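# Place pet feeder in taped outline, bowls seated

## Task

Get the pet feeder inside the tape outline on the table so that its handle tab lines up with the outline's red notch and both steel bowls rest flat in the feeder's wells. It only counts if everything stays that way after the robot lets go.

## Robot and tools

Robot: two arms, left_arm and right_arm. Each has six revolute joints (waist, shoulder, elbow, wrist pitch, wrist yaw, wrist roll) and a two-finger parallel gripper. The root of left_arm is at (+0.025, +0.343, 0) m with quat_wxyz (+0.995, 0, 0, -0.104). The root of right_arm is at (+0.018, -0.262, 0) m with quat_wxyz (+1.000, 0, 0, +0.010).

Scene frame: the origin lies on the table surface midway between the arms. +z is up, +x points forward over the table, and left_arm sits on the +y side. The arm names do not refer to image sides.

execute_actions takes "actions", a list holding at most one entry. An empty list changes nothing and just reports the current state. A motion entry has "rows" (1 to 15 rows) and an optional "steps" (1 to 15, default 15). Each step lasts 1/30 s and uses one row. If there are fewer rows than steps, the final row is repeated. A wait entry has only "steps" (up to 300), counted from the previous result, with no new command. The optional "pictures" boolean turns camera images in the result on or off; by default they are included. If a call is refused, nothing moves.

Row layout: one flat list of 14 numbers covering both arms, even if only one arm moves. The order is left waist, shoulder, elbow, wrist pitch, wrist yaw, wrist roll, left opening, then the same seven for right_arm. The joint values are absolute target angles in radians in each arm's own joint space, matching what Joint positions prints. They are not offsets.

Stated joint ranges (rad): waist -2.618 to 3.054, shoulder 0.000 to 3.142, elbow 0.000 to 3.142, wrist pitch -1.571 to 1.571, wrist yaw -1.571 to 1.571, wrist roll -2.094 to 2.094. The true ends can differ by up to 0.036 rad. A target more than 0.036 rad beyond a stated end gets the whole call refused if it is also farther out than that joint's current reading. A target past the true end is cut to that end, and the result then prints "joint sent to its limit"; this line may refer to an earlier action. If the line is absent, that does not prove the joint has more room.

Opening is a scale from -1 (closed) to +1 (fully open, pad gap 0.094 m). It is absolute. Apart from values near the ends, the fingers go to where grip_measured would read the commanded number.

Motion limits: on every step, each joint's target is held within a fixed lead of its measured angle. The leads are 0.202 rad for the waist, 0.258 for the shoulder, 0.238 for the elbow, 0.573 for wrist pitch, and 0.522 for wrist yaw and roll. If the targets would place a gripper more than 70 mm from where it is measured, all of that arm's targets are pulled back toward the measured angles. So far goals take several actions. Friction can leave a joint up to about 0.031 rad off its target, and changes smaller than that may do nothing. During waits and while you write, the arms keep heading to the last row. They stop once everything has settled or a step is HELD, and after that only a new action moves them on.

Results: the state line gives each gripper's end_effector_position (m) and end_effector_quat_wxyz in the scene frame. That point sits between the finger pads, about 1 cm back from the tips. The fingers extend along the gripper's +z axis and close along its y axis. Reported positions can be off, especially at long reach. Joint positions and Joint velocities list each arm's six joints (rad, rad/s) and then the pad gap (m, m/s). grip_measured is the measured opening on the command scale, with a fixed per-gripper error of up to about 1 mm. To hold something, command roughly 0.03 below grip_measured; a smaller difference gives a lighter grip. Each pad pushes at most about 50 to 62 N, and less on very thin parts. "joint command not followed" means a clearance check altered or blocked some joint targets, while the rest of the row was still applied. HELD marks steps on which a row, or part of it, was not sent. Joint torques list the drive outputs for the six joints; they include offsets and noise.

Heat: holding loads warms the motors. MOTOR HOT appears from 75 °C. At 90 °C that arm halts for 10 s. At 100 °C its motors and gripper go limp and the arm drops. All stops show as OVER-TEMPERATURE FAULT lines.

Cameras: cam_high, cam_low, cam_left_wrist and cam_right_wrist, each 504x504, arriving in that order. Pinhole and fisheye calibrations were supplied and may be slightly off. zoom_image takes "camera" (one of those four names) and "region" [x0, y0, x1, y1] in pixels of that camera's latest full image, with the origin at the top left. The region can be at most 504 by 504. read_manual (optional "section", default "licences") only returns licence text.

finished_scene takes "scene", the number of the current scene. It ends that scene for good and reports whether the goal was met, so call it only when the feeder and bowls rest correctly on their own.

Avoid: dropping or slamming parts, knocking anything off the table, pushing hard, and letting the arms collide or press on each other. Held parts may get brief external tugs, so grip firmly enough. Move smoothly and efficiently.

Each tool is called after ">>>" as name([rows], argument=value, ...), one row to a line, values as JSON.

## Session

>>> execute_actions(actions=[])

Scene clock: 0.00 s of 4800.00 s.
left_arm: end_effector_position=(+0.3217, +0.2711, +0.3950) grip_measured=+1.000 end_effector_quat_wxyz=(+0.450, +0.783, +0.410, +0.122) | right_arm: end_effector_position=(+0.1620, -0.5687, +0.2908) grip_measured=+1.000 end_effector_quat_wxyz=(+0.515, +0.392, +0.762, +0.007)
Joint positions: left_arm=[ 0.365  1.402  1.932 -1.419  0.756  2.054  0.094] | right_arm=[-1.557  1.284  1.283 -0.839 -0.89  -0.226  0.094]
Joint velocities: left_arm=[ 0.007 -0.007  0.012 -0.007 -0.022  0.037  0.   ] | right_arm=[-0.022 -0.007 -0.007  0.022 -0.022 -0.081  0.   ]
Joint torques (N m, as the arm reports them, + toward a larger angle): no reading
Motor temperatures (°C, as the motors report them): left_arm=[28 31 40 42 30 28] | right_arm=[28 49 37 31 27 29]
camera_calibration (this result's frames):
cam_left_wrist: T_world_to_cam=[[-0.598851, 0.148379, -0.786995, 0.458446], [0.133014, 0.987466, 0.0849603, -0.307227], [0.789737, -0.0538029, -0.611082, 0.0957071], [0, 0, 0, 1]] pos_world=[0.239823, 0.240501, 0.445382]
cam_right_wrist: T_world_to_cam=[[-0.605087, -0.748026, -0.27263, -0.255976], [-0.649221, 0.661795, -0.374885, 0.627663], [0.460849, -0.0498401, -0.886078, 0.26294], [0, 0, 0, 1]] pos_world=[0.131429, -0.593757, 0.3985]

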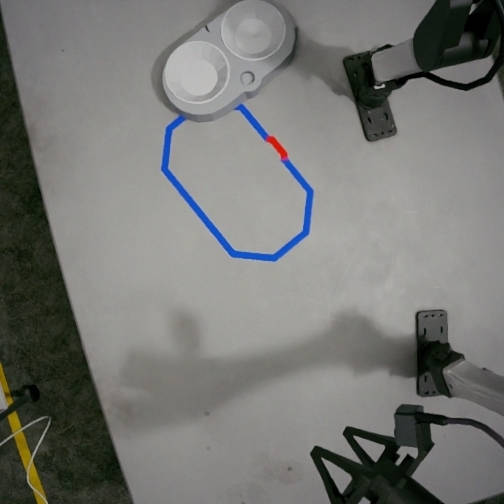

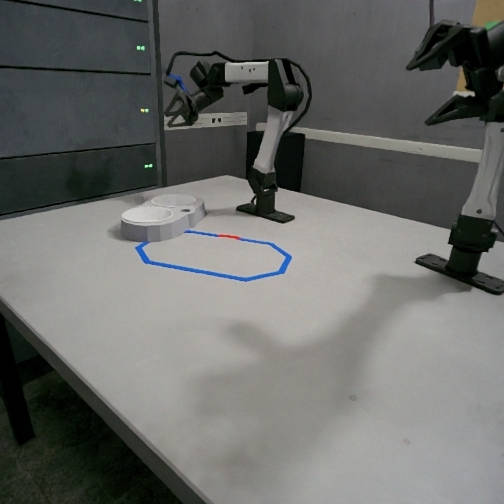

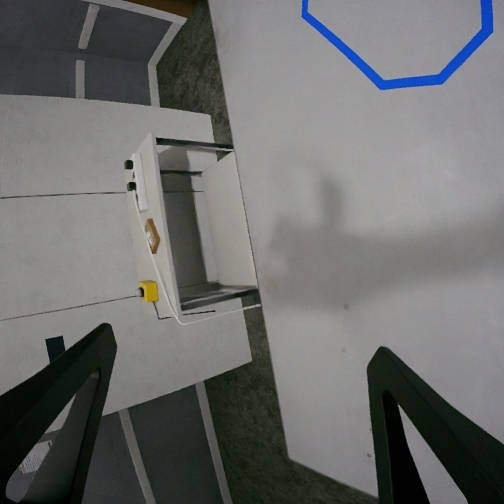

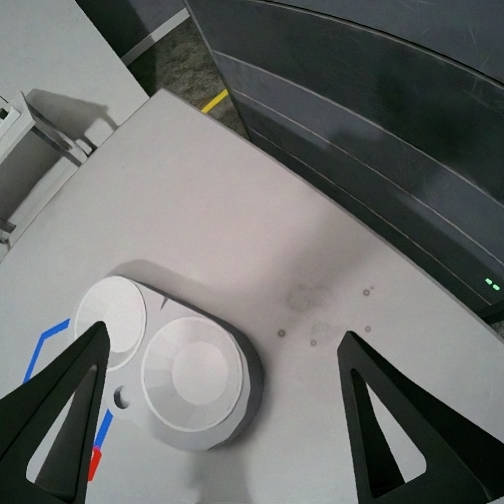

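>>> zoom_image(camera="cam_high", region=[140, 0, 340, 280])

Region (140, 0, 340, 280) of cam_high's 504x504 image, scaled by 1.800, with more detail than that image has; it fills the left 360 columns of this view, and the rest is white.

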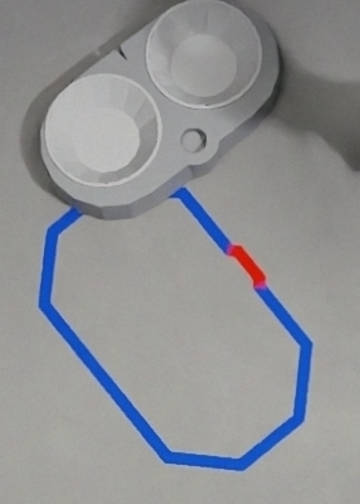

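>>> execute_actions([
  {"rows": [[0.365,1.402,1.932,-1.419,0.756,2.054,1,-1.5,1.29,1.283,-0.86,-0.85,-0.24,0.9],[0.365,1.402,1.932,-1.419,0.756,2.054,1,-1.42,1.30,1.28,-0.89,-0.79,-0.27,0.8],[0.365,1.402,1.932,-1.419,0.756,2.054,1,-1.33,1.32,1.275,-0.92,-0.73,-0.30,0.7],[0.365,1.402,1.932,-1.419,0.756,2.054,1,-1.24,1.335,1.27,-0.95,-0.67,-0.33,0.6],[0.365,1.402,1.932,-1.419,0.756,2.054,1,-1.15,1.35,1.27,-0.98,-0.61,-0.36,0.5],[0.365,1.402,1.932,-1.419,0.756,2.054,1,-1.06,1.365,1.265,-1.01,-0.55,-0.39,0.4],[0.365,1.402,1.932,-1.419,0.756,2.054,1,-0.97,1.38,1.26,-1.04,-0.49,-0.42,0.3],[0.365,1.402,1.932,-1.419,0.756,2.054,1,-0.88,1.395,1.26,-1.07,-0.43,-0.45,0.2],[0.365,1.402,1.932,-1.419,0.756,2.054,1,-0.79,1.41,1.255,-1.10,-0.37,-0.48,0.1],[0.365,1.402,1.932,-1.419,0.756,2.054,1,-0.70,1.425,1.25,-1.13,-0.30,-0.51,0.0],[0.365,1.402,1.932,-1.419,0.756,2.054,1,-0.61,1.44,1.25,-1.165,-0.24,-0.54,-0.1],[0.365,1.402,1.932,-1.419,0.756,2.054,1,-0.52,1.455,1.245,-1.20,-0.18,-0.57,-0.15],[0.365,1.402,1.932,-1.419,0.756,2.054,1,-0.43,1.47,1.24,-1.23,-0.12,-0.60,-0.15],[0.365,1.402,1.932,-1.419,0.756,2.054,1,-0.34,1.485,1.23,-1.26,-0.06,-0.625,-0.15],[0.365,1.402,1.932,-1.419,0.756,2.054,1,-0.264,1.497,1.22,-1.295,0,-0.65,-0.15]], "steps": 15},
], pictures=false)

>>> execute_actions([
  {"steps": 30},
])

Scene clock: 60.07 s of 4800.00 s.
left_arm: end_effector_position=(+0.3217, +0.2711, +0.3950) grip_measured=+1.000 end_effector_quat_wxyz=(+0.450, +0.783, +0.410, +0.122) | right_arm: end_effector_position=(+0.2945, -0.3804, +0.1456) grip_measured=-0.147 end_effector_quat_wxyz=(+0.152, -0.006, +0.987, +0.050)
Joint positions: left_arm=[ 0.365  1.402  1.932 -1.419  0.756  2.054  0.094] | right_arm=[-0.564  1.478  1.256 -1.138 -0.244 -0.531  0.04 ]
Joint velocities: left_arm=[-0.002 -0.017 -0.027  0.007 -0.022 -0.125  0.   ] | right_arm=[ 2.166  0.379 -0.237 -0.872  1.619 -0.784 -0.   ]
Joint torques (N m, as the arm reports them, + toward a larger angle): left_arm=[ 0.05 -4.4   6.61  1.35  0.3   0.07] | right_arm=[-0.19 -7.17  4.9   0.49 -0.11 -0.08]
Motor temperatures (°C, as the motors report them): left_arm=[28 33 42 44 30 28] | right_arm=[28 48 41 35 27 29]
Steps of this call (steps 1 to 90: nothing new was sent; then 56.57 s passed at rest; steps 91 to 105: all 15 steps of this action). Readings (joint positions):
91: left_arm=[0.365 1.402 1.932 -1.419 0.756 2.054] | right_arm=[-1.550 1.284 1.283 -0.842 -0.881 -0.226]
92: left_arm=[0.365 1.402 1.932 -1.419 0.756 2.054] | right_arm=[-1.523 1.284 1.283 -0.846 -0.861 -0.231]
94: left_arm=[0.365 1.402 1.932 -1.419 0.756 2.054] | right_arm=[-1.402 1.295 1.283 -0.867 -0.800 -0.256]
98: left_arm=[0.365 1.402 1.932 -1.419 0.756 2.054] | right_arm=[-1.099 1.362 1.283 -0.947 -0.632 -0.342]
105: the state above

Scene clock: 61.07 s of 4800.00 s.
left_arm: end_effector_position=(+0.3217, +0.2711, +0.3950) grip_measured=+1.000 end_effector_quat_wxyz=(+0.450, +0.783, +0.410, +0.122) | right_arm: end_effector_position=(+0.2679, -0.3210, +0.1221) grip_measured=-0.148 end_effector_quat_wxyz=(+0.004, -0.202, +0.979, +0.001)
Joint positions: left_arm=[ 0.365  1.402  1.932 -1.419  0.756  2.054  0.094] | right_arm=[-0.257  1.507  1.231 -1.288 -0.005 -0.644  0.04 ]
Joint velocities: left_arm=[ 0.007 -0.007 -0.002 -0.022  0.022  0.037  0.   ] | right_arm=[-0.017  0.002 -0.007 -0.066  0.051 -0.051  0.   ]
Joint torques (N m, as the arm reports them, + toward a larger angle): left_arm=[ 0.04 -4.41  6.61  1.35  0.3   0.07] | right_arm=[-0.34 -7.53  5.31  0.21  0.05 -0.08]
Motor temperatures (°C, as the motors report them): left_arm=[28 33 42 44 30 28] | right_arm=[28 48 41 34 27 29]
Steps of this call (steps 1 to 30: the robot went on to your last target). Readings (joint positions):
1: left_arm=[0.365 1.402 1.932 -1.419 0.756 2.054] | right_arm=[-0.488 1.490 1.248 -1.165 -0.195 -0.554]
2: left_arm=[0.365 1.402 1.932 -1.419 0.756 2.054] | right_arm=[-0.411 1.499 1.241 -1.188 -0.156 -0.572]
4: left_arm=[0.365 1.402 1.932 -1.419 0.756 2.054] | right_arm=[-0.291 1.507 1.232 -1.225 -0.110 -0.600]
8: left_arm=[0.365 1.402 1.932 -1.419 0.756 2.054] | right_arm=[-0.255 1.507 1.231 -1.268 -0.054 -0.628]
30: the state above
All arms were judged still, so your last target was given up. Only a new action makes them travel on or press farther. Fingers that are still opening or closing keep moving.
camera_calibration (this result's frames):
cam_left_wrist: T_world_to_cam=[[-0.598851, 0.148379, -0.786995, 0.458446], [0.133014, 0.987466, 0.0849603, -0.307227], [0.789737, -0.0538029, -0.611082, 0.0957071], [0, 0, 0, 1]] pos_world=[0.239823, 0.240501, 0.445382]
cam_right_wrist: T_world_to_cam=[[0.521708, -0.851172, 0.0576878, -0.427879], [-0.704553, -0.391737, 0.591732, 0.0279117], [-0.481067, -0.349355, -0.804068, 0.223146], [0, 0, 0, 1]] pos_world=[0.350241, -0.275307, 0.187592]

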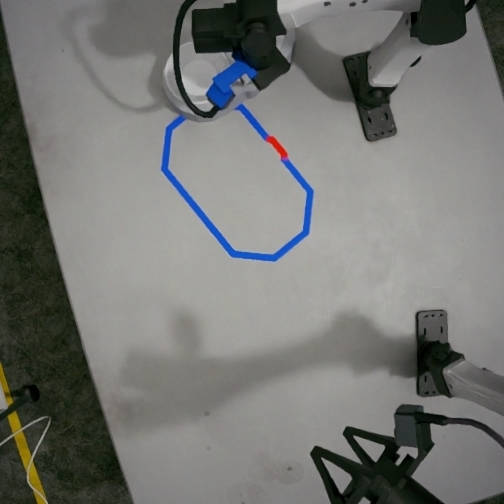

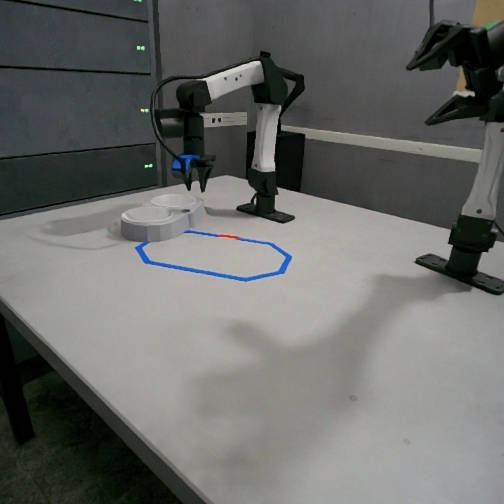

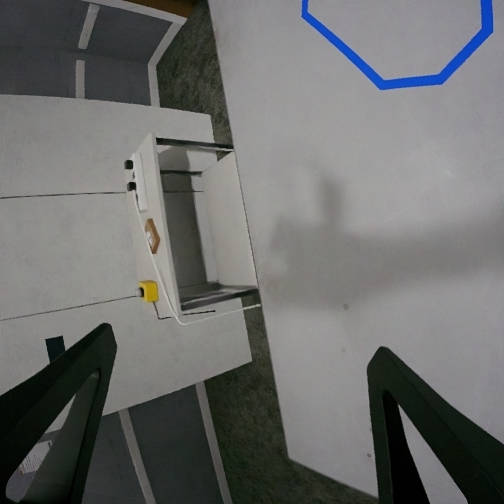

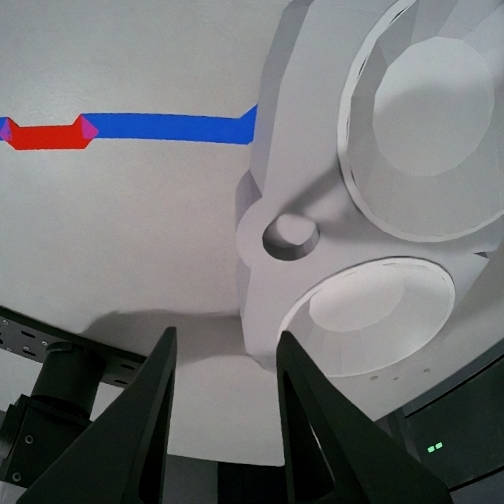

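>>> execute_actions([
  {"rows": [[0.365,1.402,1.932,-1.419,0.756,2.054,1,-0.26,1.51,1.21,-1.27,0,-0.645,-0.15],[0.365,1.402,1.932,-1.419,0.756,2.054,1,-0.26,1.525,1.195,-1.24,0,-0.645,-0.15],[0.365,1.402,1.932,-1.419,0.756,2.054,1,-0.26,1.54,1.18,-1.21,0,-0.645,-0.15],[0.365,1.402,1.932,-1.419,0.756,2.054,1,-0.26,1.553,1.165,-1.18,0,-0.645,-0.15],[0.365,1.402,1.932,-1.419,0.756,2.054,1,-0.26,1.563,1.152,-1.155,0,-0.645,-0.15],[0.365,1.402,1.932,-1.419,0.756,2.054,1,-0.26,1.571,1.143,-1.135,0,-0.645,-0.15]], "steps": 15},
])

Scene clock: 81.33 s of 4800.00 s.
left_arm: end_effector_position=(+0.3217, +0.2711, +0.3950) grip_measured=+1.000 end_effector_quat_wxyz=(+0.450, +0.783, +0.410, +0.122) | right_arm: end_effector_position=(+0.2787, -0.3237, +0.0870) grip_measured=-0.148 end_effector_quat_wxyz=(-0.001, -0.202, +0.979, +0.003)
Joint positions: left_arm=[ 0.365  1.402  1.932 -1.419  0.756  2.054  0.094] | right_arm=[-0.257  1.574  1.156 -1.157 -0.004 -0.644  0.04 ]
Joint velocities: left_arm=[-0.007  0.007  0.007 -0.066 -0.037 -0.007  0.   ] | right_arm=[-0.012 -0.017  0.012  0.081 -0.022  0.037 -0.   ]
Joint torques (N m, as the arm reports them, + toward a larger angle): left_arm=[ 0.06 -4.39  6.57  1.35  0.31  0.07] | right_arm=[-0.02 -7.53  5.32  0.31  0.01 -0.04]
Motor temperatures (°C, as the motors report them): left_arm=[28 33 42 43 30 28] | right_arm=[28 50 41 32 27 29]
Steps of this call (steps 1 to 90: nothing new was sent; then 16.77 s passed at rest; steps 91 to 105: all 15 steps of this action). Readings (joint positions):
91: left_arm=[0.365 1.402 1.932 -1.419 0.756 2.054] | right_arm=[-0.257 1.507 1.231 -1.288 -0.004 -0.644]
92: left_arm=[0.365 1.402 1.932 -1.419 0.756 2.054] | right_arm=[-0.257 1.508 1.229 -1.283 -0.004 -0.644]
94: left_arm=[0.365 1.402 1.932 -1.419 0.756 2.054] | right_arm=[-0.257 1.514 1.214 -1.257 -0.004 -0.644]
98: left_arm=[0.365 1.402 1.932 -1.419 0.756 2.054] | right_arm=[-0.257 1.559 1.168 -1.194 -0.004 -0.644]
105: the state above
camera_calibration (this result's frames):
cam_left_wrist: T_world_to_cam=[[-0.598851, 0.148379, -0.786995, 0.458446], [0.133014, 0.987466, 0.0849603, -0.307227], [0.789737, -0.0538029, -0.611082, 0.0957071], [0, 0, 0, 1]] pos_world=[0.239823, 0.240501, 0.445382]
cam_right_wrist: T_world_to_cam=[[0.522623, -0.851073, 0.0504037, -0.433429], [-0.697897, -0.393106, 0.598671, 0.0523488], [-0.489699, -0.348056, -0.799407, 0.201572], [0, 0, 0, 1]] pos_world=[0.361764, -0.278143, 0.151645]

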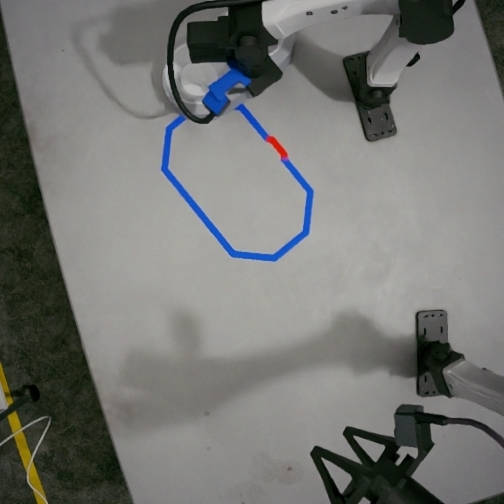

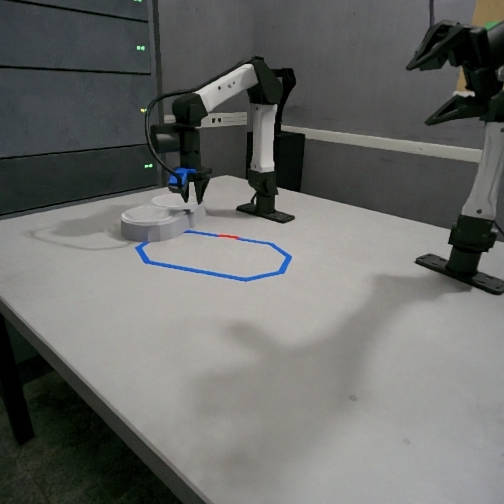

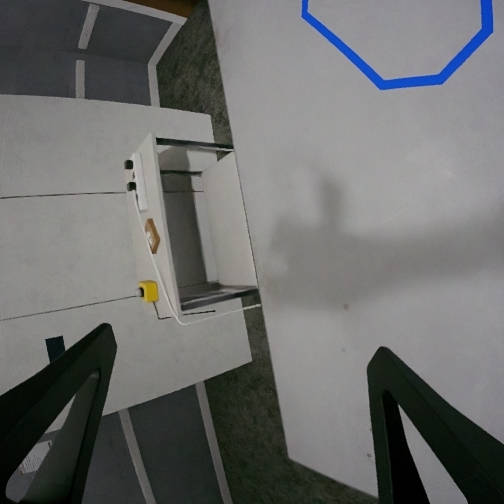

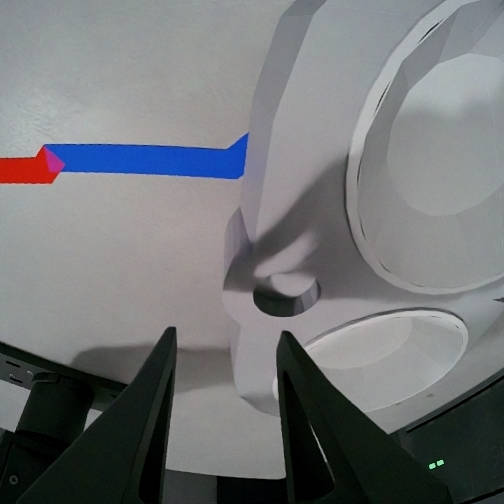

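>>> execute_actions([
  {"rows": [[0.365,1.402,1.932,-1.419,0.756,2.054,1,-0.265,1.577,1.132,-1.12,0,-0.645,-0.15],[0.365,1.402,1.932,-1.419,0.756,2.054,1,-0.27,1.583,1.12,-1.105,0,-0.645,-0.15],[0.365,1.402,1.932,-1.419,0.756,2.054,1,-0.27,1.588,1.108,-1.09,0,-0.645,-0.15],[0.365,1.402,1.932,-1.419,0.756,2.054,1,-0.27,1.593,1.096,-1.075,0,-0.645,-0.15],[0.365,1.402,1.932,-1.419,0.756,2.054,1,-0.27,1.597,1.084,-1.06,0,-0.645,-0.15],[0.365,1.402,1.932,-1.419,0.756,2.054,1,-0.27,1.601,1.072,-1.042,0,-0.645,-0.15],[0.365,1.402,1.932,-1.419,0.756,2.054,1,-0.27,1.605,1.06,-1.025,0,-0.645,-0.15],[0.365,1.402,1.932,-1.419,0.756,2.054,1,-0.27,1.608,1.052,-1.01,0,-0.645,-0.15],[0.365,1.402,1.932,-1.419,0.756,2.054,1,-0.27,1.61,1.045,-1.0,0,-0.645,-0.15]], "steps": 15},
])

Scene clock: 102.93 s of 4800.00 s.
left_arm: end_effector_position=(+0.3217, +0.2711, +0.3950) grip_measured=+1.000 end_effector_quat_wxyz=(+0.450, +0.783, +0.410, +0.122) | right_arm: end_effector_position=(+0.2791, -0.3252, +0.0551) grip_measured=-0.148 end_effector_quat_wxyz=(-0.002, -0.200, +0.980, +0.003)
Joint positions: left_arm=[ 0.365  1.402  1.932 -1.419  0.756  2.054  0.094] | right_arm=[-0.261  1.607  1.06  -1.029 -0.004 -0.644  0.04 ]
Joint velocities: left_arm=[ 0.007  0.002 -0.002 -0.007 -0.11  -0.051  0.   ] | right_arm=[ 0.012  0.007  0.002  0.11  -0.051 -0.022 -0.001]
Joint torques (N m, as the arm reports them, + toward a larger angle): left_arm=[ 0.08 -4.4   6.58  1.35  0.3   0.08] | right_arm=[-0.47 -7.36  4.69  0.33  0.01 -0.06]
Motor temperatures (°C, as the motors report them): left_arm=[28 33 42 43 30 28] | right_arm=[28 50 40 31 27 29]
Steps of this call (steps 1 to 15: the robot went on to your last target; steps 16 to 90: nothing new was sent; then 18.10 s passed at rest; steps 91 to 105: all 15 steps of this action). Readings (joint positions):
91: left_arm=[0.365 1.402 1.932 -1.419 0.756 2.054] | right_arm=[-0.257 1.574 1.156 -1.146 -0.004 -0.644]
92: left_arm=[0.365 1.402 1.932 -1.419 0.756 2.054] | right_arm=[-0.257 1.574 1.153 -1.141 -0.004 -0.644]
94: left_arm=[0.365 1.402 1.932 -1.419 0.756 2.054] | right_arm=[-0.260 1.574 1.139 -1.121 -0.004 -0.644]
98: left_arm=[0.365 1.402 1.932 -1.419 0.756 2.054] | right_arm=[-0.261 1.588 1.091 -1.075 -0.004 -0.644]
105: the state above
camera_calibration (this result's frames):
cam_left_wrist: T_world_to_cam=[[-0.598851, 0.148379, -0.786995, 0.458446], [0.133014, 0.987466, 0.0849603, -0.307227], [0.789737, -0.0538029, -0.611082, 0.0957071], [0, 0, 0, 1]] pos_world=[0.239823, 0.240501, 0.445382]
cam_right_wrist: T_world_to_cam=[[0.518433, -0.853663, 0.0498638, -0.432932], [-0.699394, -0.389749, 0.599119, 0.0725884], [-0.492011, -0.345477, -0.799106, 0.177293], [0, 0, 0, 1]] pos_world=[0.362444, -0.280036, 0.119774]

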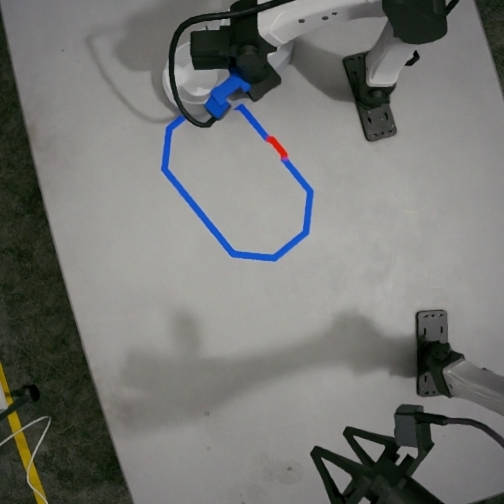

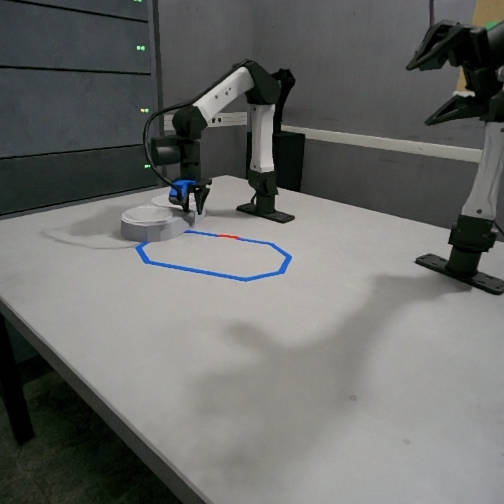

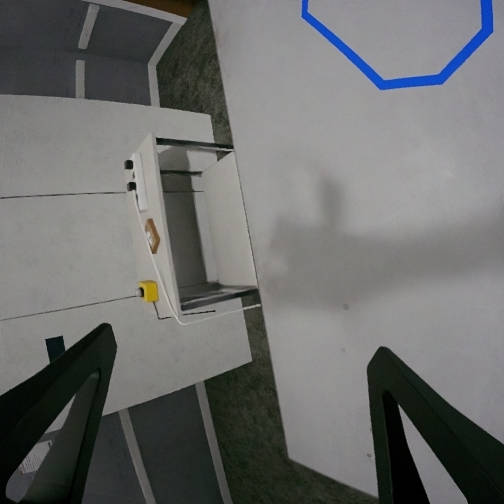

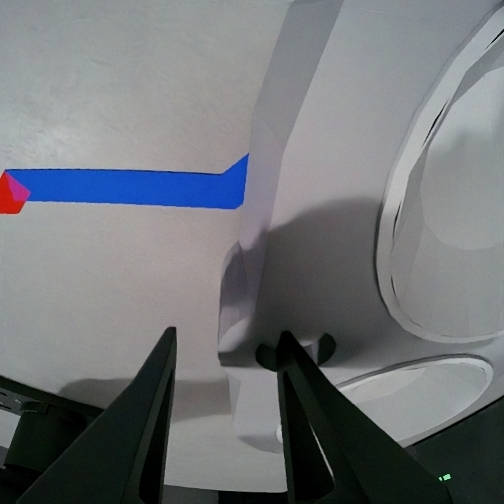

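>>> execute_actions([
  {"rows": [[0.365,1.402,1.932,-1.419,0.756,2.054,1,-0.27,1.612,1.038,-0.995,0,-0.645,-0.15],[0.365,1.402,1.932,-1.419,0.756,2.054,1,-0.27,1.614,1.03,-0.985,0,-0.645,-0.15],[0.365,1.402,1.932,-1.419,0.756,2.054,1,-0.27,1.616,1.026,-0.98,0,-0.645,-0.15],[0.365,1.402,1.932,-1.419,0.756,2.054,1,-0.27,1.616,1.026,-0.98,0,-0.645,-0.15],[0.365,1.402,1.932,-1.419,0.756,2.054,1,-0.27,1.616,1.026,-0.98,0,-0.645,-0.15],[0.365,1.402,1.932,-1.419,0.756,2.054,1,-0.27,1.616,1.026,-0.98,0,-0.645,-0.25],[0.365,1.402,1.932,-1.419,0.756,2.054,1,-0.27,1.616,1.026,-0.98,0,-0.645,-0.35],[0.365,1.402,1.932,-1.419,0.756,2.054,1,-0.27,1.616,1.026,-0.98,0,-0.645,-0.45],[0.365,1.402,1.932,-1.419,0.756,2.054,1,-0.27,1.616,1.026,-0.98,0,-0.645,-0.55],[0.365,1.402,1.932,-1.419,0.756,2.054,1,-0.27,1.616,1.026,-0.98,0,-0.645,-0.65],[0.365,1.402,1.932,-1.419,0.756,2.054,1,-0.27,1.616,1.026,-0.98,0,-0.645,-0.73]], "steps": 15},
])

Scene clock: 120.20 s of 4800.00 s.
left_arm: end_effector_position=(+0.3217, +0.2711, +0.3950) grip_measured=+1.000 end_effector_quat_wxyz=(+0.450, +0.783, +0.410, +0.122) | right_arm: end_effector_position=(+0.2825, -0.3270, +0.0518) grip_measured=-0.691 end_effector_quat_wxyz=(+0.007, -0.199, +0.980, -0.002)
Joint positions: left_arm=[ 0.365  1.402  1.932 -1.419  0.756  2.054  0.094] | right_arm=[-0.263  1.607  1.046 -0.995 -0.002 -0.643  0.015]
Joint velocities: left_arm=[-0.012 -0.012  0.002  0.022 -0.007 -0.007  0.   ] | right_arm=[-0.007 -0.002 -0.002 -0.022 -0.081 -0.007 -0.   ]
Joint torques (N m, as the arm reports them, + toward a larger angle): left_arm=[ 0.05 -4.37  6.58  1.34  0.3   0.08] | right_arm=[-0.04 -6.78  4.47  0.43 -0.03  0.  ]
Motor temperatures (°C, as the motors report them): left_arm=[28 33 42 43 30 28] | right_arm=[28 50 40 31 27 29]
Steps of this call (steps 1 to 30: the robot went on to your last target; steps 31 to 100: nothing new was sent; then 13.43 s passed at rest; steps 101 to 115: all 15 steps of this action). Readings (joint positions):
101: left_arm=[0.365 1.402 1.932 -1.419 0.756 2.054] | right_arm=[-0.261 1.607 1.060 -1.013 -0.004 -0.644]
102: left_arm=[0.365 1.402 1.932 -1.419 0.756 2.054] | right_arm=[-0.261 1.607 1.060 -1.011 -0.004 -0.644]
104: left_arm=[0.365 1.402 1.932 -1.419 0.756 2.054] | right_arm=[-0.261 1.607 1.055 -1.002 -0.004 -0.644]
108: left_arm=[0.365 1.402 1.932 -1.419 0.756 2.054] | right_arm=[-0.261 1.607 1.046 -0.998 -0.004 -0.644]
115: the state above
camera_calibration (this result's frames):
cam_left_wrist: T_world_to_cam=[[-0.598851, 0.148379, -0.786995, 0.458446], [0.133014, 0.987466, 0.0849603, -0.307227], [0.789737, -0.0538029, -0.611082, 0.0957071], [0, 0, 0, 1]] pos_world=[0.239823, 0.240501, 0.445382]
cam_right_wrist: T_world_to_cam=[[0.514762, -0.854849, 0.0652211, -0.43616], [-0.711469, -0.383497, 0.588849, 0.0822506], [-0.478364, -0.34952, -0.805608, 0.170804], [0, 0, 0, 1]] pos_world=[0.364744, -0.281609, 0.117615]

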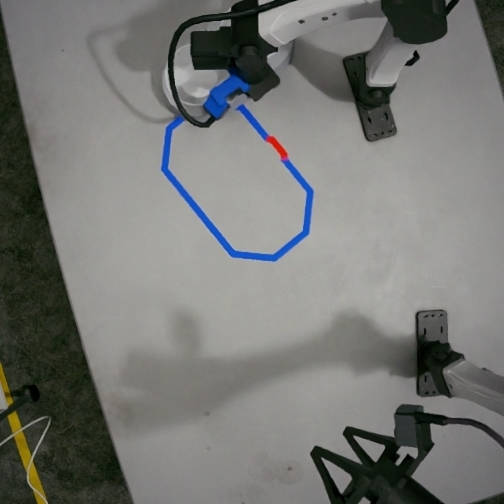

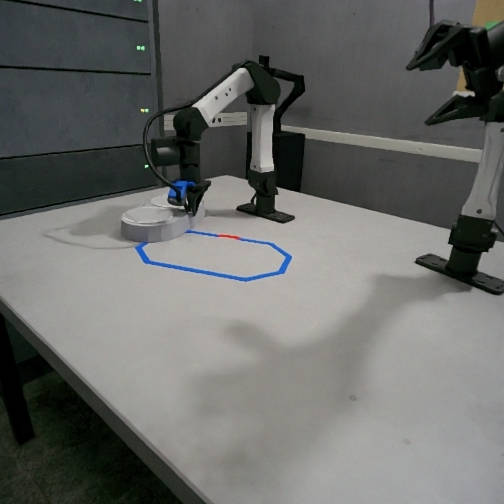

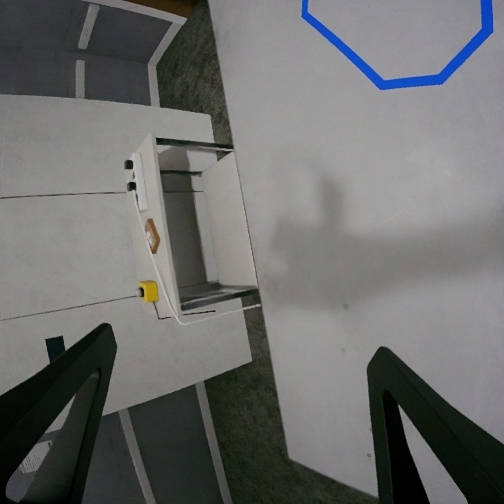

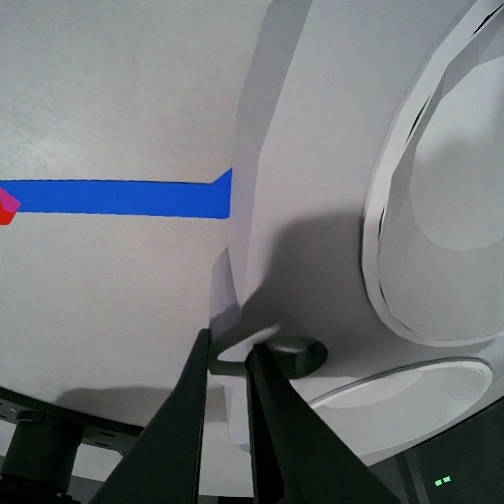

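>>> execute_actions([
  {"rows": [[0.365,1.402,1.932,-1.419,0.756,2.054,1,-0.255,1.61,1.045,-0.995,0,-0.66,-0.73],[0.365,1.402,1.932,-1.419,0.756,2.054,1,-0.243,1.61,1.045,-0.995,0,-0.685,-0.73],[0.365,1.402,1.932,-1.419,0.756,2.054,1,-0.228,1.61,1.045,-0.995,0,-0.715,-0.73],[0.365,1.402,1.932,-1.419,0.756,2.054,1,-0.211,1.61,1.045,-0.995,0,-0.75,-0.73],[0.365,1.402,1.932,-1.419,0.756,2.054,1,-0.193,1.61,1.045,-0.995,0,-0.787,-0.73],[0.365,1.402,1.932,-1.419,0.756,2.054,1,-0.175,1.61,1.045,-0.995,0,-0.824,-0.73],[0.365,1.402,1.932,-1.419,0.756,2.054,1,-0.157,1.61,1.045,-0.995,0,-0.861,-0.73],[0.365,1.402,1.932,-1.419,0.756,2.054,1,-0.139,1.61,1.045,-0.995,0,-0.898,-0.73],[0.365,1.402,1.932,-1.419,0.756,2.054,1,-0.121,1.61,1.045,-0.995,0,-0.935,-0.73],[0.365,1.402,1.932,-1.419,0.756,2.054,1,-0.103,1.61,1.045,-0.995,0,-0.972,-0.73],[0.365,1.402,1.932,-1.419,0.756,2.054,1,-0.085,1.61,1.045,-0.995,0,-1.009,-0.73],[0.365,1.402,1.932,-1.419,0.756,2.054,1,-0.067,1.61,1.045,-0.995,0,-1.046,-0.73],[0.365,1.402,1.932,-1.419,0.756,2.054,1,-0.049,1.61,1.045,-0.995,0,-1.083,-0.73],[0.365,1.402,1.932,-1.419,0.756,2.054,1,-0.031,1.61,1.045,-0.995,0,-1.12,-0.73],[0.365,1.402,1.932,-1.419,0.756,2.054,1,-0.013,1.61,1.045,-0.995,0,-1.157,-0.73]], "steps": 15},
])

>>> execute_actions([
  {"rows": [[0.365,1.402,1.932,-1.419,0.756,2.054,1,0.006,1.61,1.045,-0.995,0,-1.195,-0.73],[0.365,1.402,1.932,-1.419,0.756,2.054,1,0.025,1.61,1.045,-0.995,0,-1.233,-0.73],[0.365,1.402,1.932,-1.419,0.756,2.054,1,0.044,1.61,1.045,-0.995,0,-1.271,-0.73],[0.365,1.402,1.932,-1.419,0.756,2.054,1,0.063,1.61,1.045,-0.995,0,-1.309,-0.73],[0.365,1.402,1.932,-1.419,0.756,2.054,1,0.082,1.61,1.045,-0.995,0,-1.347,-0.73],[0.365,1.402,1.932,-1.419,0.756,2.054,1,0.101,1.61,1.045,-0.995,0,-1.385,-0.73],[0.365,1.402,1.932,-1.419,0.756,2.054,1,0.12,1.61,1.045,-0.995,0,-1.423,-0.73],[0.365,1.402,1.932,-1.419,0.756,2.054,1,0.139,1.61,1.045,-0.995,0,-1.461,-0.73],[0.365,1.402,1.932,-1.419,0.756,2.054,1,0.158,1.61,1.045,-0.995,0,-1.499,-0.73],[0.365,1.402,1.932,-1.419,0.756,2.054,1,0.177,1.61,1.045,-0.995,0,-1.537,-0.73],[0.365,1.402,1.932,-1.419,0.756,2.054,1,0.196,1.61,1.045,-0.995,0,-1.575,-0.73],[0.365,1.402,1.932,-1.419,0.756,2.054,1,0.215,1.61,1.045,-0.995,0,-1.613,-0.73],[0.365,1.402,1.932,-1.419,0.756,2.054,1,0.233,1.61,1.045,-0.995,0,-1.65,-0.73],[0.365,1.402,1.932,-1.419,0.756,2.054,1,0.25,1.61,1.045,-0.995,0,-1.685,-0.73],[0.365,1.402,1.932,-1.419,0.756,2.054,1,0.263,1.61,1.045,-0.995,0,-1.715,-0.73]], "steps": 15},
], pictures=false)

>>> execute_actions([
  {"steps": 20},
])

Scene clock: 149.30 s of 4800.00 s.
left_arm: end_effector_position=(+0.3217, +0.2711, +0.3950) grip_measured=+1.000 end_effector_quat_wxyz=(+0.450, +0.783, +0.410, +0.122) | right_arm: end_effector_position=(+0.2898, -0.2705, +0.0518) grip_measured=-0.691 end_effector_quat_wxyz=(+0.004, -0.464, +0.886, -0.004)
Joint positions: left_arm=[ 0.365  1.402  1.932 -1.419  0.756  2.054  0.094] | right_arm=[-0.051  1.607  1.046 -0.997  0.003 -0.997  0.015]
Joint velocities: left_arm=[-0.007 -0.002 -0.007 -0.007 -0.051 -0.037  0.   ] | right_arm=[ 0.486  0.012 -0.002 -0.037  0.007 -0.989 -0.001]
Joint torques (N m, as the arm reports them, + toward a larger angle): left_arm=[ 0.07 -4.39  6.6   1.36  0.31  0.07] | right_arm=[ 0.78 -7.14  5.5   0.34 -0.06 -0.17]
Motor temperatures (°C, as the motors report them): left_arm=[28 33 42 43 30 28] | right_arm=[28 50 39 30 27 29]
Steps of this call (steps 1 to 15: the robot went on to your last target; steps 16 to 90: nothing new was sent; then 25.60 s passed at rest; steps 91 to 105: all 15 steps of this action). Readings (joint positions):
91: left_arm=[0.365 1.402 1.932 -1.419 0.756 2.054] | right_arm=[-0.263 1.607 1.046 -0.995 -0.002 -0.646]
92: left_arm=[0.365 1.402 1.932 -1.419 0.756 2.054] | right_arm=[-0.262 1.607 1.046 -0.995 -0.001 -0.650]
94: left_arm=[0.365 1.402 1.932 -1.419 0.756 2.054] | right_arm=[-0.250 1.607 1.046 -0.997 0.002 -0.668]
98: left_arm=[0.365 1.402 1.932 -1.419 0.756 2.054] | right_arm=[-0.183 1.607 1.046 -0.997 0.003 -0.762]
105: the state above
camera_calibration (this result's frames):
cam_left_wrist: T_world_to_cam=[[-0.598851, 0.148379, -0.786995, 0.458446], [0.133014, 0.987466, 0.0849603, -0.307227], [0.789737, -0.0538029, -0.611082, 0.0957071], [0, 0, 0, 1]] pos_world=[0.239823, 0.240501, 0.445382]
cam_right_wrist: T_world_to_cam=[[0.892993, -0.444844, 0.0683866, -0.390478], [-0.394178, -0.699678, 0.595881, -0.0687295], [-0.217226, -0.559074, -0.800156, 0.0613927], [0, 0, 0, 1]] pos_world=[0.334938, -0.187467, 0.116782]

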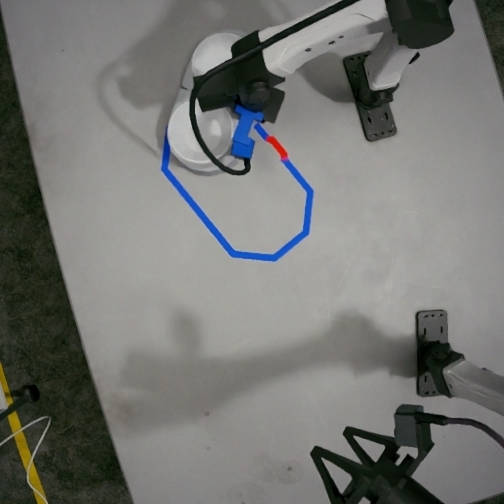

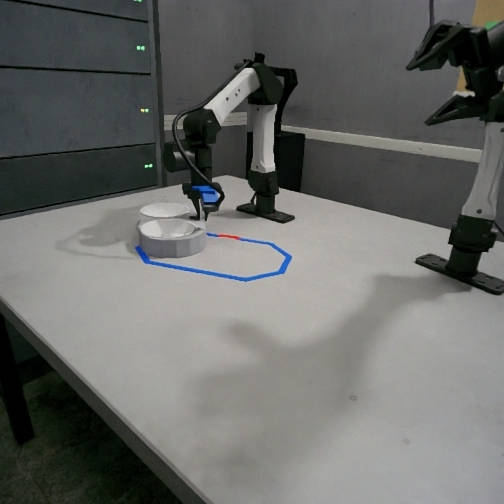

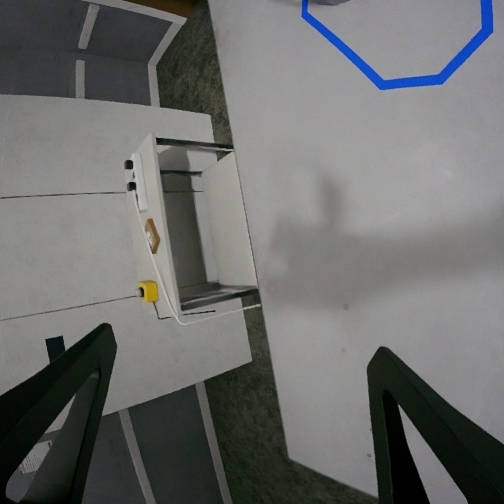

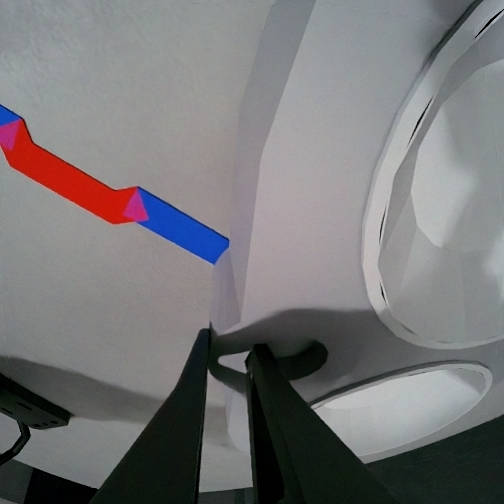

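Scene clock: 149.80 s of 4800.00 s.
left_arm: end_effector_position=(+0.3217, +0.2711, +0.3950) grip_measured=+1.000 end_effector_quat_wxyz=(+0.450, +0.783, +0.410, +0.122) | right_arm: end_effector_position=(+0.2834, -0.1951, +0.0518) grip_measured=-0.691 end_effector_quat_wxyz=(-0.005, +0.784, -0.620, +0.009)
Joint positions: left_arm=[ 0.365  1.402  1.932 -1.419  0.756  2.054  0.094] | right_arm=[ 0.23   1.607  1.046 -0.99   0.008 -1.553  0.015]
Joint velocities: left_arm=[-0.002 -0.002 -0.012 -0.022 -0.037 -0.11   0.   ] | right_arm=[ 0.466 -0.007  0.002  0.022 -0.022 -1.004 -0.001]
Joint torques (N m, as the arm reports them, + toward a larger angle): left_arm=[ 0.05 -4.39  6.58  1.35  0.3   0.08] | right_arm=[ 0.74 -7.13  5.57  0.2  -0.19 -0.12]
Motor temperatures (°C, as the motors report them): left_arm=[28 33 42 43 30 28] | right_arm=[28 50 39 30 27 29]
Steps of this call (steps 1 to 15: all 15 steps of this action). Readings (joint positions):
1: left_arm=[0.365 1.402 1.932 -1.419 0.756 2.054] | right_arm=[-0.033 1.607 1.046 -0.997 0.003 -1.032]
2: left_arm=[0.365 1.402 1.932 -1.419 0.756 2.054] | right_arm=[-0.015 1.607 1.046 -0.997 0.004 -1.068]
4: left_arm=[0.365 1.402 1.932 -1.419 0.756 2.054] | right_arm=[0.022 1.607 1.046 -0.997 0.004 -1.142]
8: left_arm=[0.365 1.402 1.932 -1.419 0.756 2.054] | right_arm=[0.099 1.607 1.046 -0.995 0.006 -1.291]
15: the state above

Scene clock: 150.47 s of 4800.00 s.
left_arm: end_effector_position=(+0.3217, +0.2711, +0.3950) grip_measured=+1.000 end_effector_quat_wxyz=(+0.450, +0.783, +0.410, +0.122) | right_arm: end_effector_position=(+0.2814, -0.1866, +0.0518) grip_measured=-0.691 end_effector_quat_wxyz=(-0.005, +0.836, -0.549, +0.009)
Joint positions: left_arm=[ 0.365  1.402  1.932 -1.419  0.756  2.054  0.094] | right_arm=[ 0.262  1.607  1.046 -0.989  0.007 -1.698  0.015]
Joint velocities: left_arm=[-0.002 -0.002 -0.027 -0.022 -0.007  0.007  0.   ] | right_arm=[-0.002 -0.007 -0.002  0.051  0.022 -0.022 -0.   ]
Joint torques (N m, as the arm reports them, + toward a larger angle): left_arm=[ 0.07 -4.38  6.61  1.35  0.3   0.07] | right_arm=[ 0.46 -7.11  5.63  0.15 -0.12 -0.21]
Motor temperatures (°C, as the motors report them): left_arm=[28 33 42 43 30 28] | right_arm=[28 50 39 30 27 29]
Steps of this call (steps 1 to 20: the robot went on to your last target). Readings (joint positions):
1: left_arm=[0.365 1.402 1.932 -1.419 0.756 2.054] | right_arm=[0.244 1.607 1.046 -0.990 0.007 -1.584]
2: left_arm=[0.365 1.402 1.932 -1.419 0.756 2.054] | right_arm=[0.255 1.607 1.046 -0.990 0.006 -1.611]
4: left_arm=[0.365 1.402 1.932 -1.419 0.756 2.054] | right_arm=[0.262 1.607 1.046 -0.990 0.005 -1.648]
8: left_arm=[0.365 1.402 1.932 -1.419 0.756 2.054] | right_arm=[0.262 1.607 1.046 -0.990 0.006 -1.679]
20: the state above
camera_calibration (this result's frames):
cam_left_wrist: T_world_to_cam=[[-0.598851, 0.148379, -0.786995, 0.458446], [0.133014, 0.987466, 0.0849603, -0.307227], [0.789737, -0.0538029, -0.611082, 0.0957071], [0, 0, 0, 1]] pos_world=[0.239823, 0.240501, 0.445382]
cam_right_wrist: T_world_to_cam=[[0.848814, 0.523527, 0.0737195, -0.152896], [0.378349, -0.698898, 0.606954, -0.231172], [0.36928, -0.487299, -0.79131, -0.0456112], [0, 0, 0, 1]] pos_world=[0.234088, -0.103747, 0.11549]

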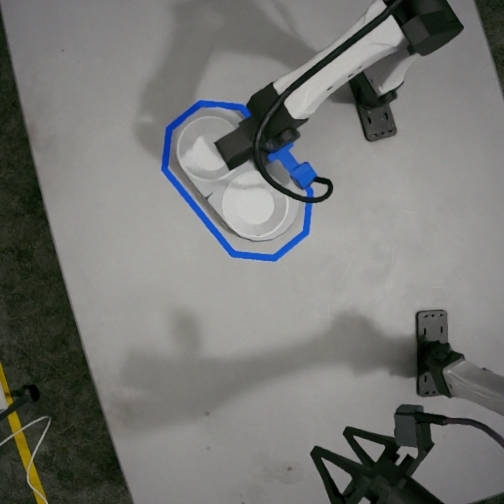

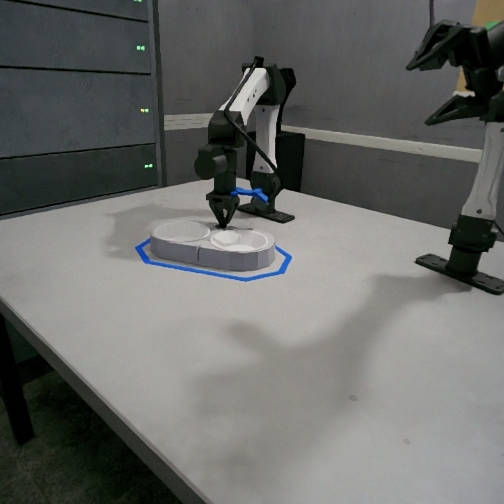

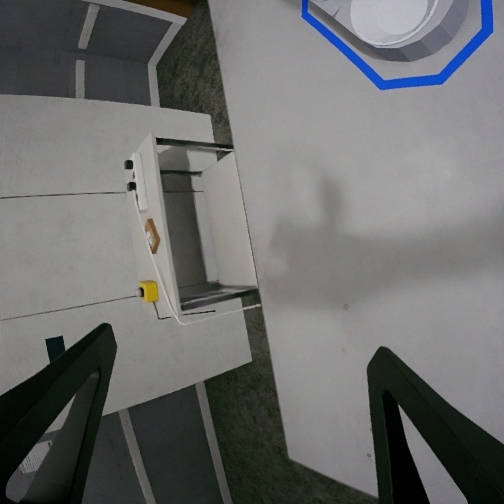

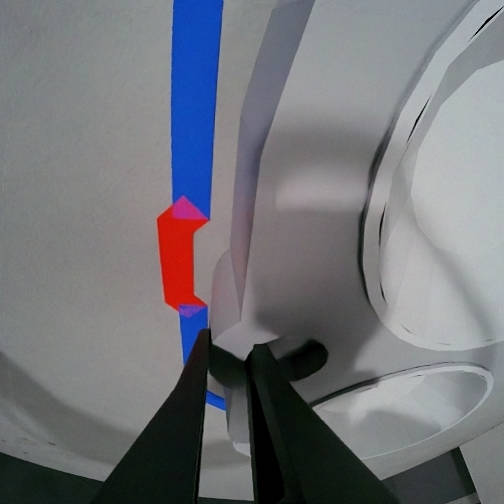

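>>> zoom_image(camera="cam_high", region=[150, 85, 340, 275])

Region (150, 85, 340, 275) of cam_high's 504x504 image, scaled by 2.653, with more detail than that image has.

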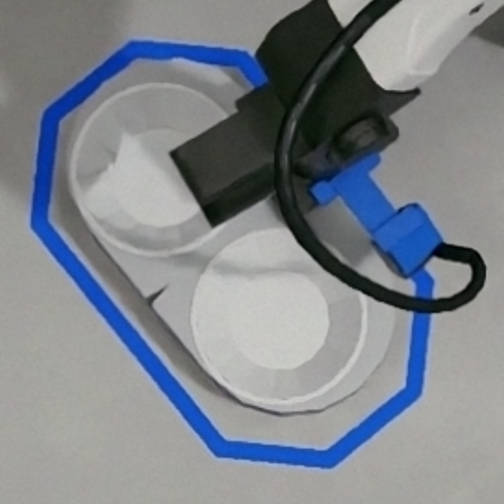

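>>> execute_actions([
  {"rows": [[0.365,1.402,1.932,-1.419,0.756,2.054,1,0.27,1.61,1.045,-0.995,0,-1.70,-0.73],[0.365,1.402,1.932,-1.419,0.756,2.054,1,0.277,1.61,1.045,-0.995,0,-1.685,-0.73],[0.365,1.402,1.932,-1.419,0.756,2.054,1,0.284,1.61,1.045,-0.995,0,-1.67,-0.73],[0.365,1.402,1.932,-1.419,0.756,2.054,1,0.288,1.61,1.045,-0.995,0,-1.665,-0.73],[0.365,1.402,1.932,-1.419,0.756,2.054,1,0.288,1.61,1.045,-0.995,0,-1.665,-0.73],[0.365,1.402,1.932,-1.419,0.756,2.054,1,0.288,1.61,1.045,-0.995,0,-1.665,-0.73],[0.365,1.402,1.932,-1.419,0.756,2.054,1,0.288,1.61,1.045,-0.995,0,-1.665,-0.73],[0.365,1.402,1.932,-1.419,0.756,2.054,1,0.288,1.61,1.045,-0.995,0,-1.665,-0.73],[0.365,1.402,1.932,-1.419,0.756,2.054,1,0.288,1.61,1.045,-0.995,0,-1.665,-0.55],[0.365,1.402,1.932,-1.419,0.756,2.054,1,0.288,1.61,1.045,-0.995,0,-1.665,-0.4],[0.365,1.402,1.932,-1.419,0.756,2.054,1,0.288,1.61,1.045,-0.995,0,-1.665,-0.25]], "steps": 15},
], pictures=false)

>>> execute_actions([
  {"rows": [[0.365,1.402,1.932,-1.419,0.756,2.054,1,0.288,1.605,1.08,-1.02,0,-1.665,-0.25],[0.365,1.402,1.932,-1.419,0.756,2.054,1,0.288,1.60,1.10,-1.045,0,-1.665,-0.25],[0.365,1.402,1.932,-1.419,0.756,2.054,1,0.288,1.59,1.12,-1.075,0,-1.665,-0.25],[0.365,1.402,1.932,-1.419,0.756,2.054,1,0.288,1.58,1.14,-1.105,0,-1.665,-0.25],[0.365,1.402,1.932,-1.419,0.756,2.054,1,0.288,1.57,1.16,-1.135,0,-1.665,-0.25],[0.365,1.402,1.932,-1.419,0.756,2.054,1,0.288,1.56,1.18,-1.165,0,-1.665,-0.25],[0.365,1.402,1.932,-1.419,0.756,2.054,1,0.288,1.54,1.20,-1.2,0,-1.665,-0.25],[0.365,1.402,1.932,-1.419,0.756,2.054,1,0.288,1.50,1.20,-1.24,0,-1.665,-0.25],[0.365,1.402,1.932,-1.419,0.756,2.054,1,0.288,1.45,1.19,-1.28,0,-1.665,-0.25],[0.365,1.402,1.932,-1.419,0.756,2.054,1,0.288,1.40,1.18,-1.32,0,-1.665,-0.25],[0.365,1.402,1.932,-1.419,0.756,2.054,1,0.288,1.34,1.16,-1.36,0,-1.665,-0.25],[0.365,1.402,1.932,-1.419,0.756,2.054,1,0.288,1.28,1.14,-1.4,0,-1.665,-0.25],[0.365,1.402,1.932,-1.419,0.756,2.054,1,0.288,1.2,1.10,-1.43,0,-1.665,-0.25]], "steps": 15},
], pictures=false)

>>> execute_actions([
  {"steps": 20},
])

Scene clock: 188.97 s of 4800.00 s.
left_arm: end_effector_position=(+0.3217, +0.2711, +0.3950) grip_measured=+1.000 end_effector_quat_wxyz=(+0.450, +0.783, +0.410, +0.122) | right_arm: end_effector_position=(+0.2802, -0.1822, +0.0518) grip_measured=-0.253 end_effector_quat_wxyz=(-0.005, +0.833, -0.553, +0.010)
Joint positions: left_arm=[ 0.365  1.402  1.932 -1.419  0.756  2.054  0.094] | right_arm=[ 0.279  1.607  1.046 -0.989  0.008 -1.671  0.035]
Joint velocities: left_arm=[ 0.002 -0.007  0.022 -0.037 -0.007  0.022  0.   ] | right_arm=[ 0.012 -0.007  0.007 -0.066 -0.037 -0.037  0.   ]
Joint torques (N m, as the arm reports them, + toward a larger angle): left_arm=[ 0.08 -4.43  6.57  1.35  0.31  0.07] | right_arm=[ 1.1  -7.07  5.67  0.17 -0.13  0.04]
Motor temperatures (°C, as the motors report them): left_arm=[28 33 42 42 30 28] | right_arm=[28 50 40 30 27 29]
Steps of this call (steps 1 to 15: the robot went on to your last target; steps 16 to 90: nothing new was sent; then 35.00 s passed at rest; steps 91 to 105: all 15 steps of this action). Readings (joint positions):
91: left_arm=[0.365 1.402 1.932 -1.419 0.756 2.054] | right_arm=[0.262 1.607 1.046 -0.989 0.007 -1.699]
92: left_arm=[0.365 1.402 1.932 -1.419 0.756 2.054] | right_arm=[0.262 1.607 1.046 -0.989 0.007 -1.697]
94: left_arm=[0.365 1.402 1.932 -1.419 0.756 2.054] | right_arm=[0.268 1.607 1.046 -0.989 0.008 -1.687]
98: left_arm=[0.365 1.402 1.932 -1.419 0.756 2.054] | right_arm=[0.278 1.607 1.046 -0.989 0.008 -1.674]
105: the state above

Scene clock: 189.47 s of 4800.00 s.
left_arm: end_effector_position=(+0.3217, +0.2711, +0.3950) grip_measured=+1.000 end_effector_quat_wxyz=(+0.450, +0.783, +0.410, +0.122) | right_arm: end_effector_position=(+0.2293, -0.1978, +0.1585) grip_measured=-0.252 end_effector_quat_wxyz=(-0.061, +0.830, -0.552, +0.055)
Joint positions: left_arm=[ 0.365  1.402  1.932 -1.419  0.756  2.054  0.094] | right_arm=[ 0.279  1.227  1.142 -1.32   0.008 -1.669  0.035]
Joint velocities: left_arm=[ 0.012 -0.002  0.012  0.066 -0.066 -0.095  0.   ] | right_arm=[-0.002 -1.258 -0.042 -1.018  0.022 -0.037 -0.   ]
Joint torques (N m, as the arm reports them, + toward a larger angle): left_arm=[ 0.06 -4.39  6.58  1.35  0.3   0.08] | right_arm=[ 1.11  0.27  3.51  0.91 -0.09 -0.02]
Motor temperatures (°C, as the motors report them): left_arm=[28 33 42 42 30 28] | right_arm=[28 50 40 30 27 29]
Steps of this call (steps 1 to 15: all 15 steps of this action). Readings (joint positions):
1: left_arm=[0.365 1.402 1.932 -1.419 0.756 2.054] | right_arm=[0.279 1.607 1.046 -0.991 0.008 -1.671]
2: left_arm=[0.365 1.402 1.932 -1.419 0.756 2.054] | right_arm=[0.279 1.607 1.050 -1.000 0.008 -1.671]
4: left_arm=[0.365 1.402 1.932 -1.419 0.756 2.054] | right_arm=[0.279 1.607 1.073 -1.034 0.008 -1.671]
8: left_arm=[0.365 1.402 1.932 -1.419 0.756 2.054] | right_arm=[0.279 1.577 1.149 -1.113 0.008 -1.670]
15: the state above

Scene clock: 190.13 s of 4800.00 s.
left_arm: end_effector_position=(+0.3217, +0.2711, +0.3950) grip_measured=+1.000 end_effector_quat_wxyz=(+0.450, +0.783, +0.410, +0.122) | right_arm: end_effector_position=(+0.1996, -0.2068, +0.1556) grip_measured=-0.252 end_effector_quat_wxyz=(-0.028, +0.832, -0.554, +0.027)
Joint positions: left_arm=[ 0.365  1.402  1.932 -1.419  0.756  2.054  0.094] | right_arm=[ 0.279  1.191  1.118 -1.421  0.007 -1.669  0.035]
Joint velocities: left_arm=[-0.007  0.007 -0.002 -0.022 -0.007  0.007  0.   ] | right_arm=[ 0.002  0.007 -0.012 -0.007  0.022 -0.007 -0.001]
Joint torques (N m, as the arm reports them, + toward a larger angle): left_arm=[ 0.07 -4.43  6.57  1.35  0.31  0.07] | right_arm=[ 1.11 -2.66  4.8   0.28 -0.12 -0.02]
Motor temperatures (°C, as the motors report them): left_arm=[28 33 42 42 30 28] | right_arm=[28 50 40 30 27 29]
Steps of this call (steps 1 to 20: the robot went on to your last target). Readings (joint positions):
1: left_arm=[0.365 1.402 1.932 -1.419 0.756 2.054] | right_arm=[0.279 1.195 1.142 -1.351 0.008 -1.669]
2: left_arm=[0.365 1.402 1.932 -1.419 0.756 2.054] | right_arm=[0.279 1.179 1.142 -1.374 0.007 -1.669]
4: left_arm=[0.365 1.402 1.932 -1.419 0.756 2.054] | right_arm=[0.279 1.179 1.136 -1.397 0.007 -1.669]
8: left_arm=[0.365 1.402 1.932 -1.419 0.756 2.054] | right_arm=[0.279 1.189 1.119 -1.415 0.007 -1.669]
20: the state above
camera_calibration (this result's frames):
cam_left_wrist: T_world_to_cam=[[-0.598851, 0.148379, -0.786995, 0.458446], [0.133014, 0.987466, 0.0849603, -0.307227], [0.789737, -0.0538029, -0.611082, 0.0957071], [0, 0, 0, 1]] pos_world=[0.239823, 0.240501, 0.445382]
cam_right_wrist: T_world_to_cam=[[0.849574, 0.511394, 0.129229, -0.0917692], [0.336311, -0.713914, 0.614184, -0.273193], [0.406349, -0.478333, -0.77851, 0.0493224], [0, 0, 0, 1]] pos_world=[0.1498, -0.124514, 0.218048]

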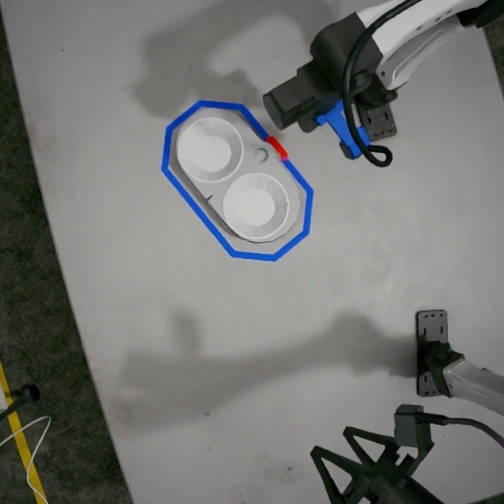

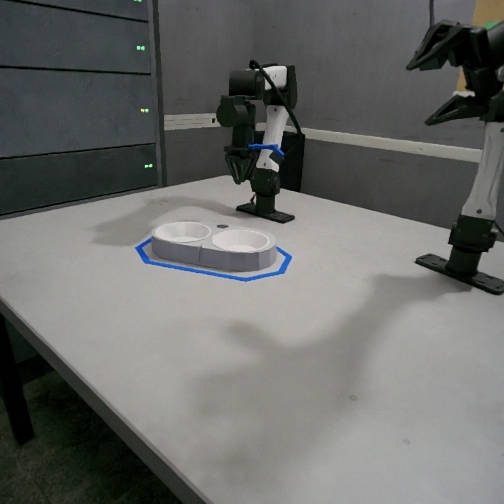

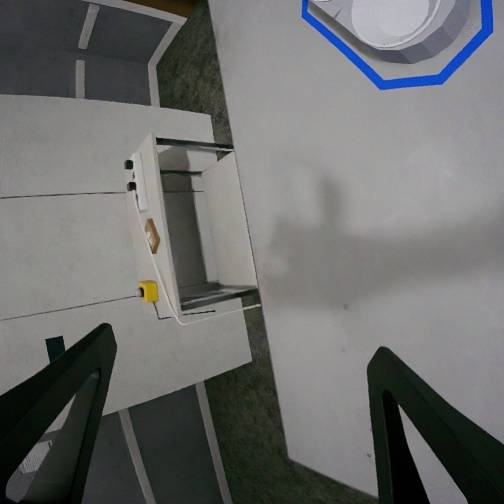

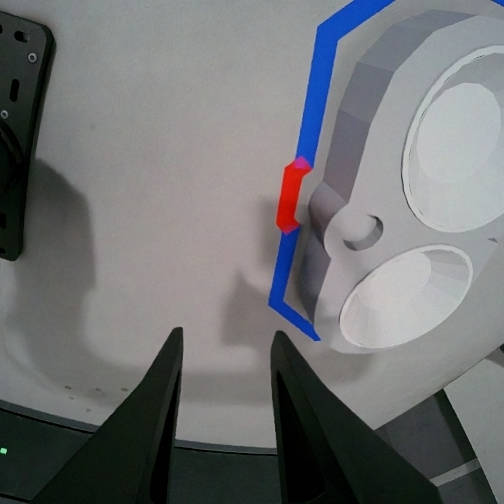

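>>> finished_scene(scene=2)

The scene is finished: the task was done.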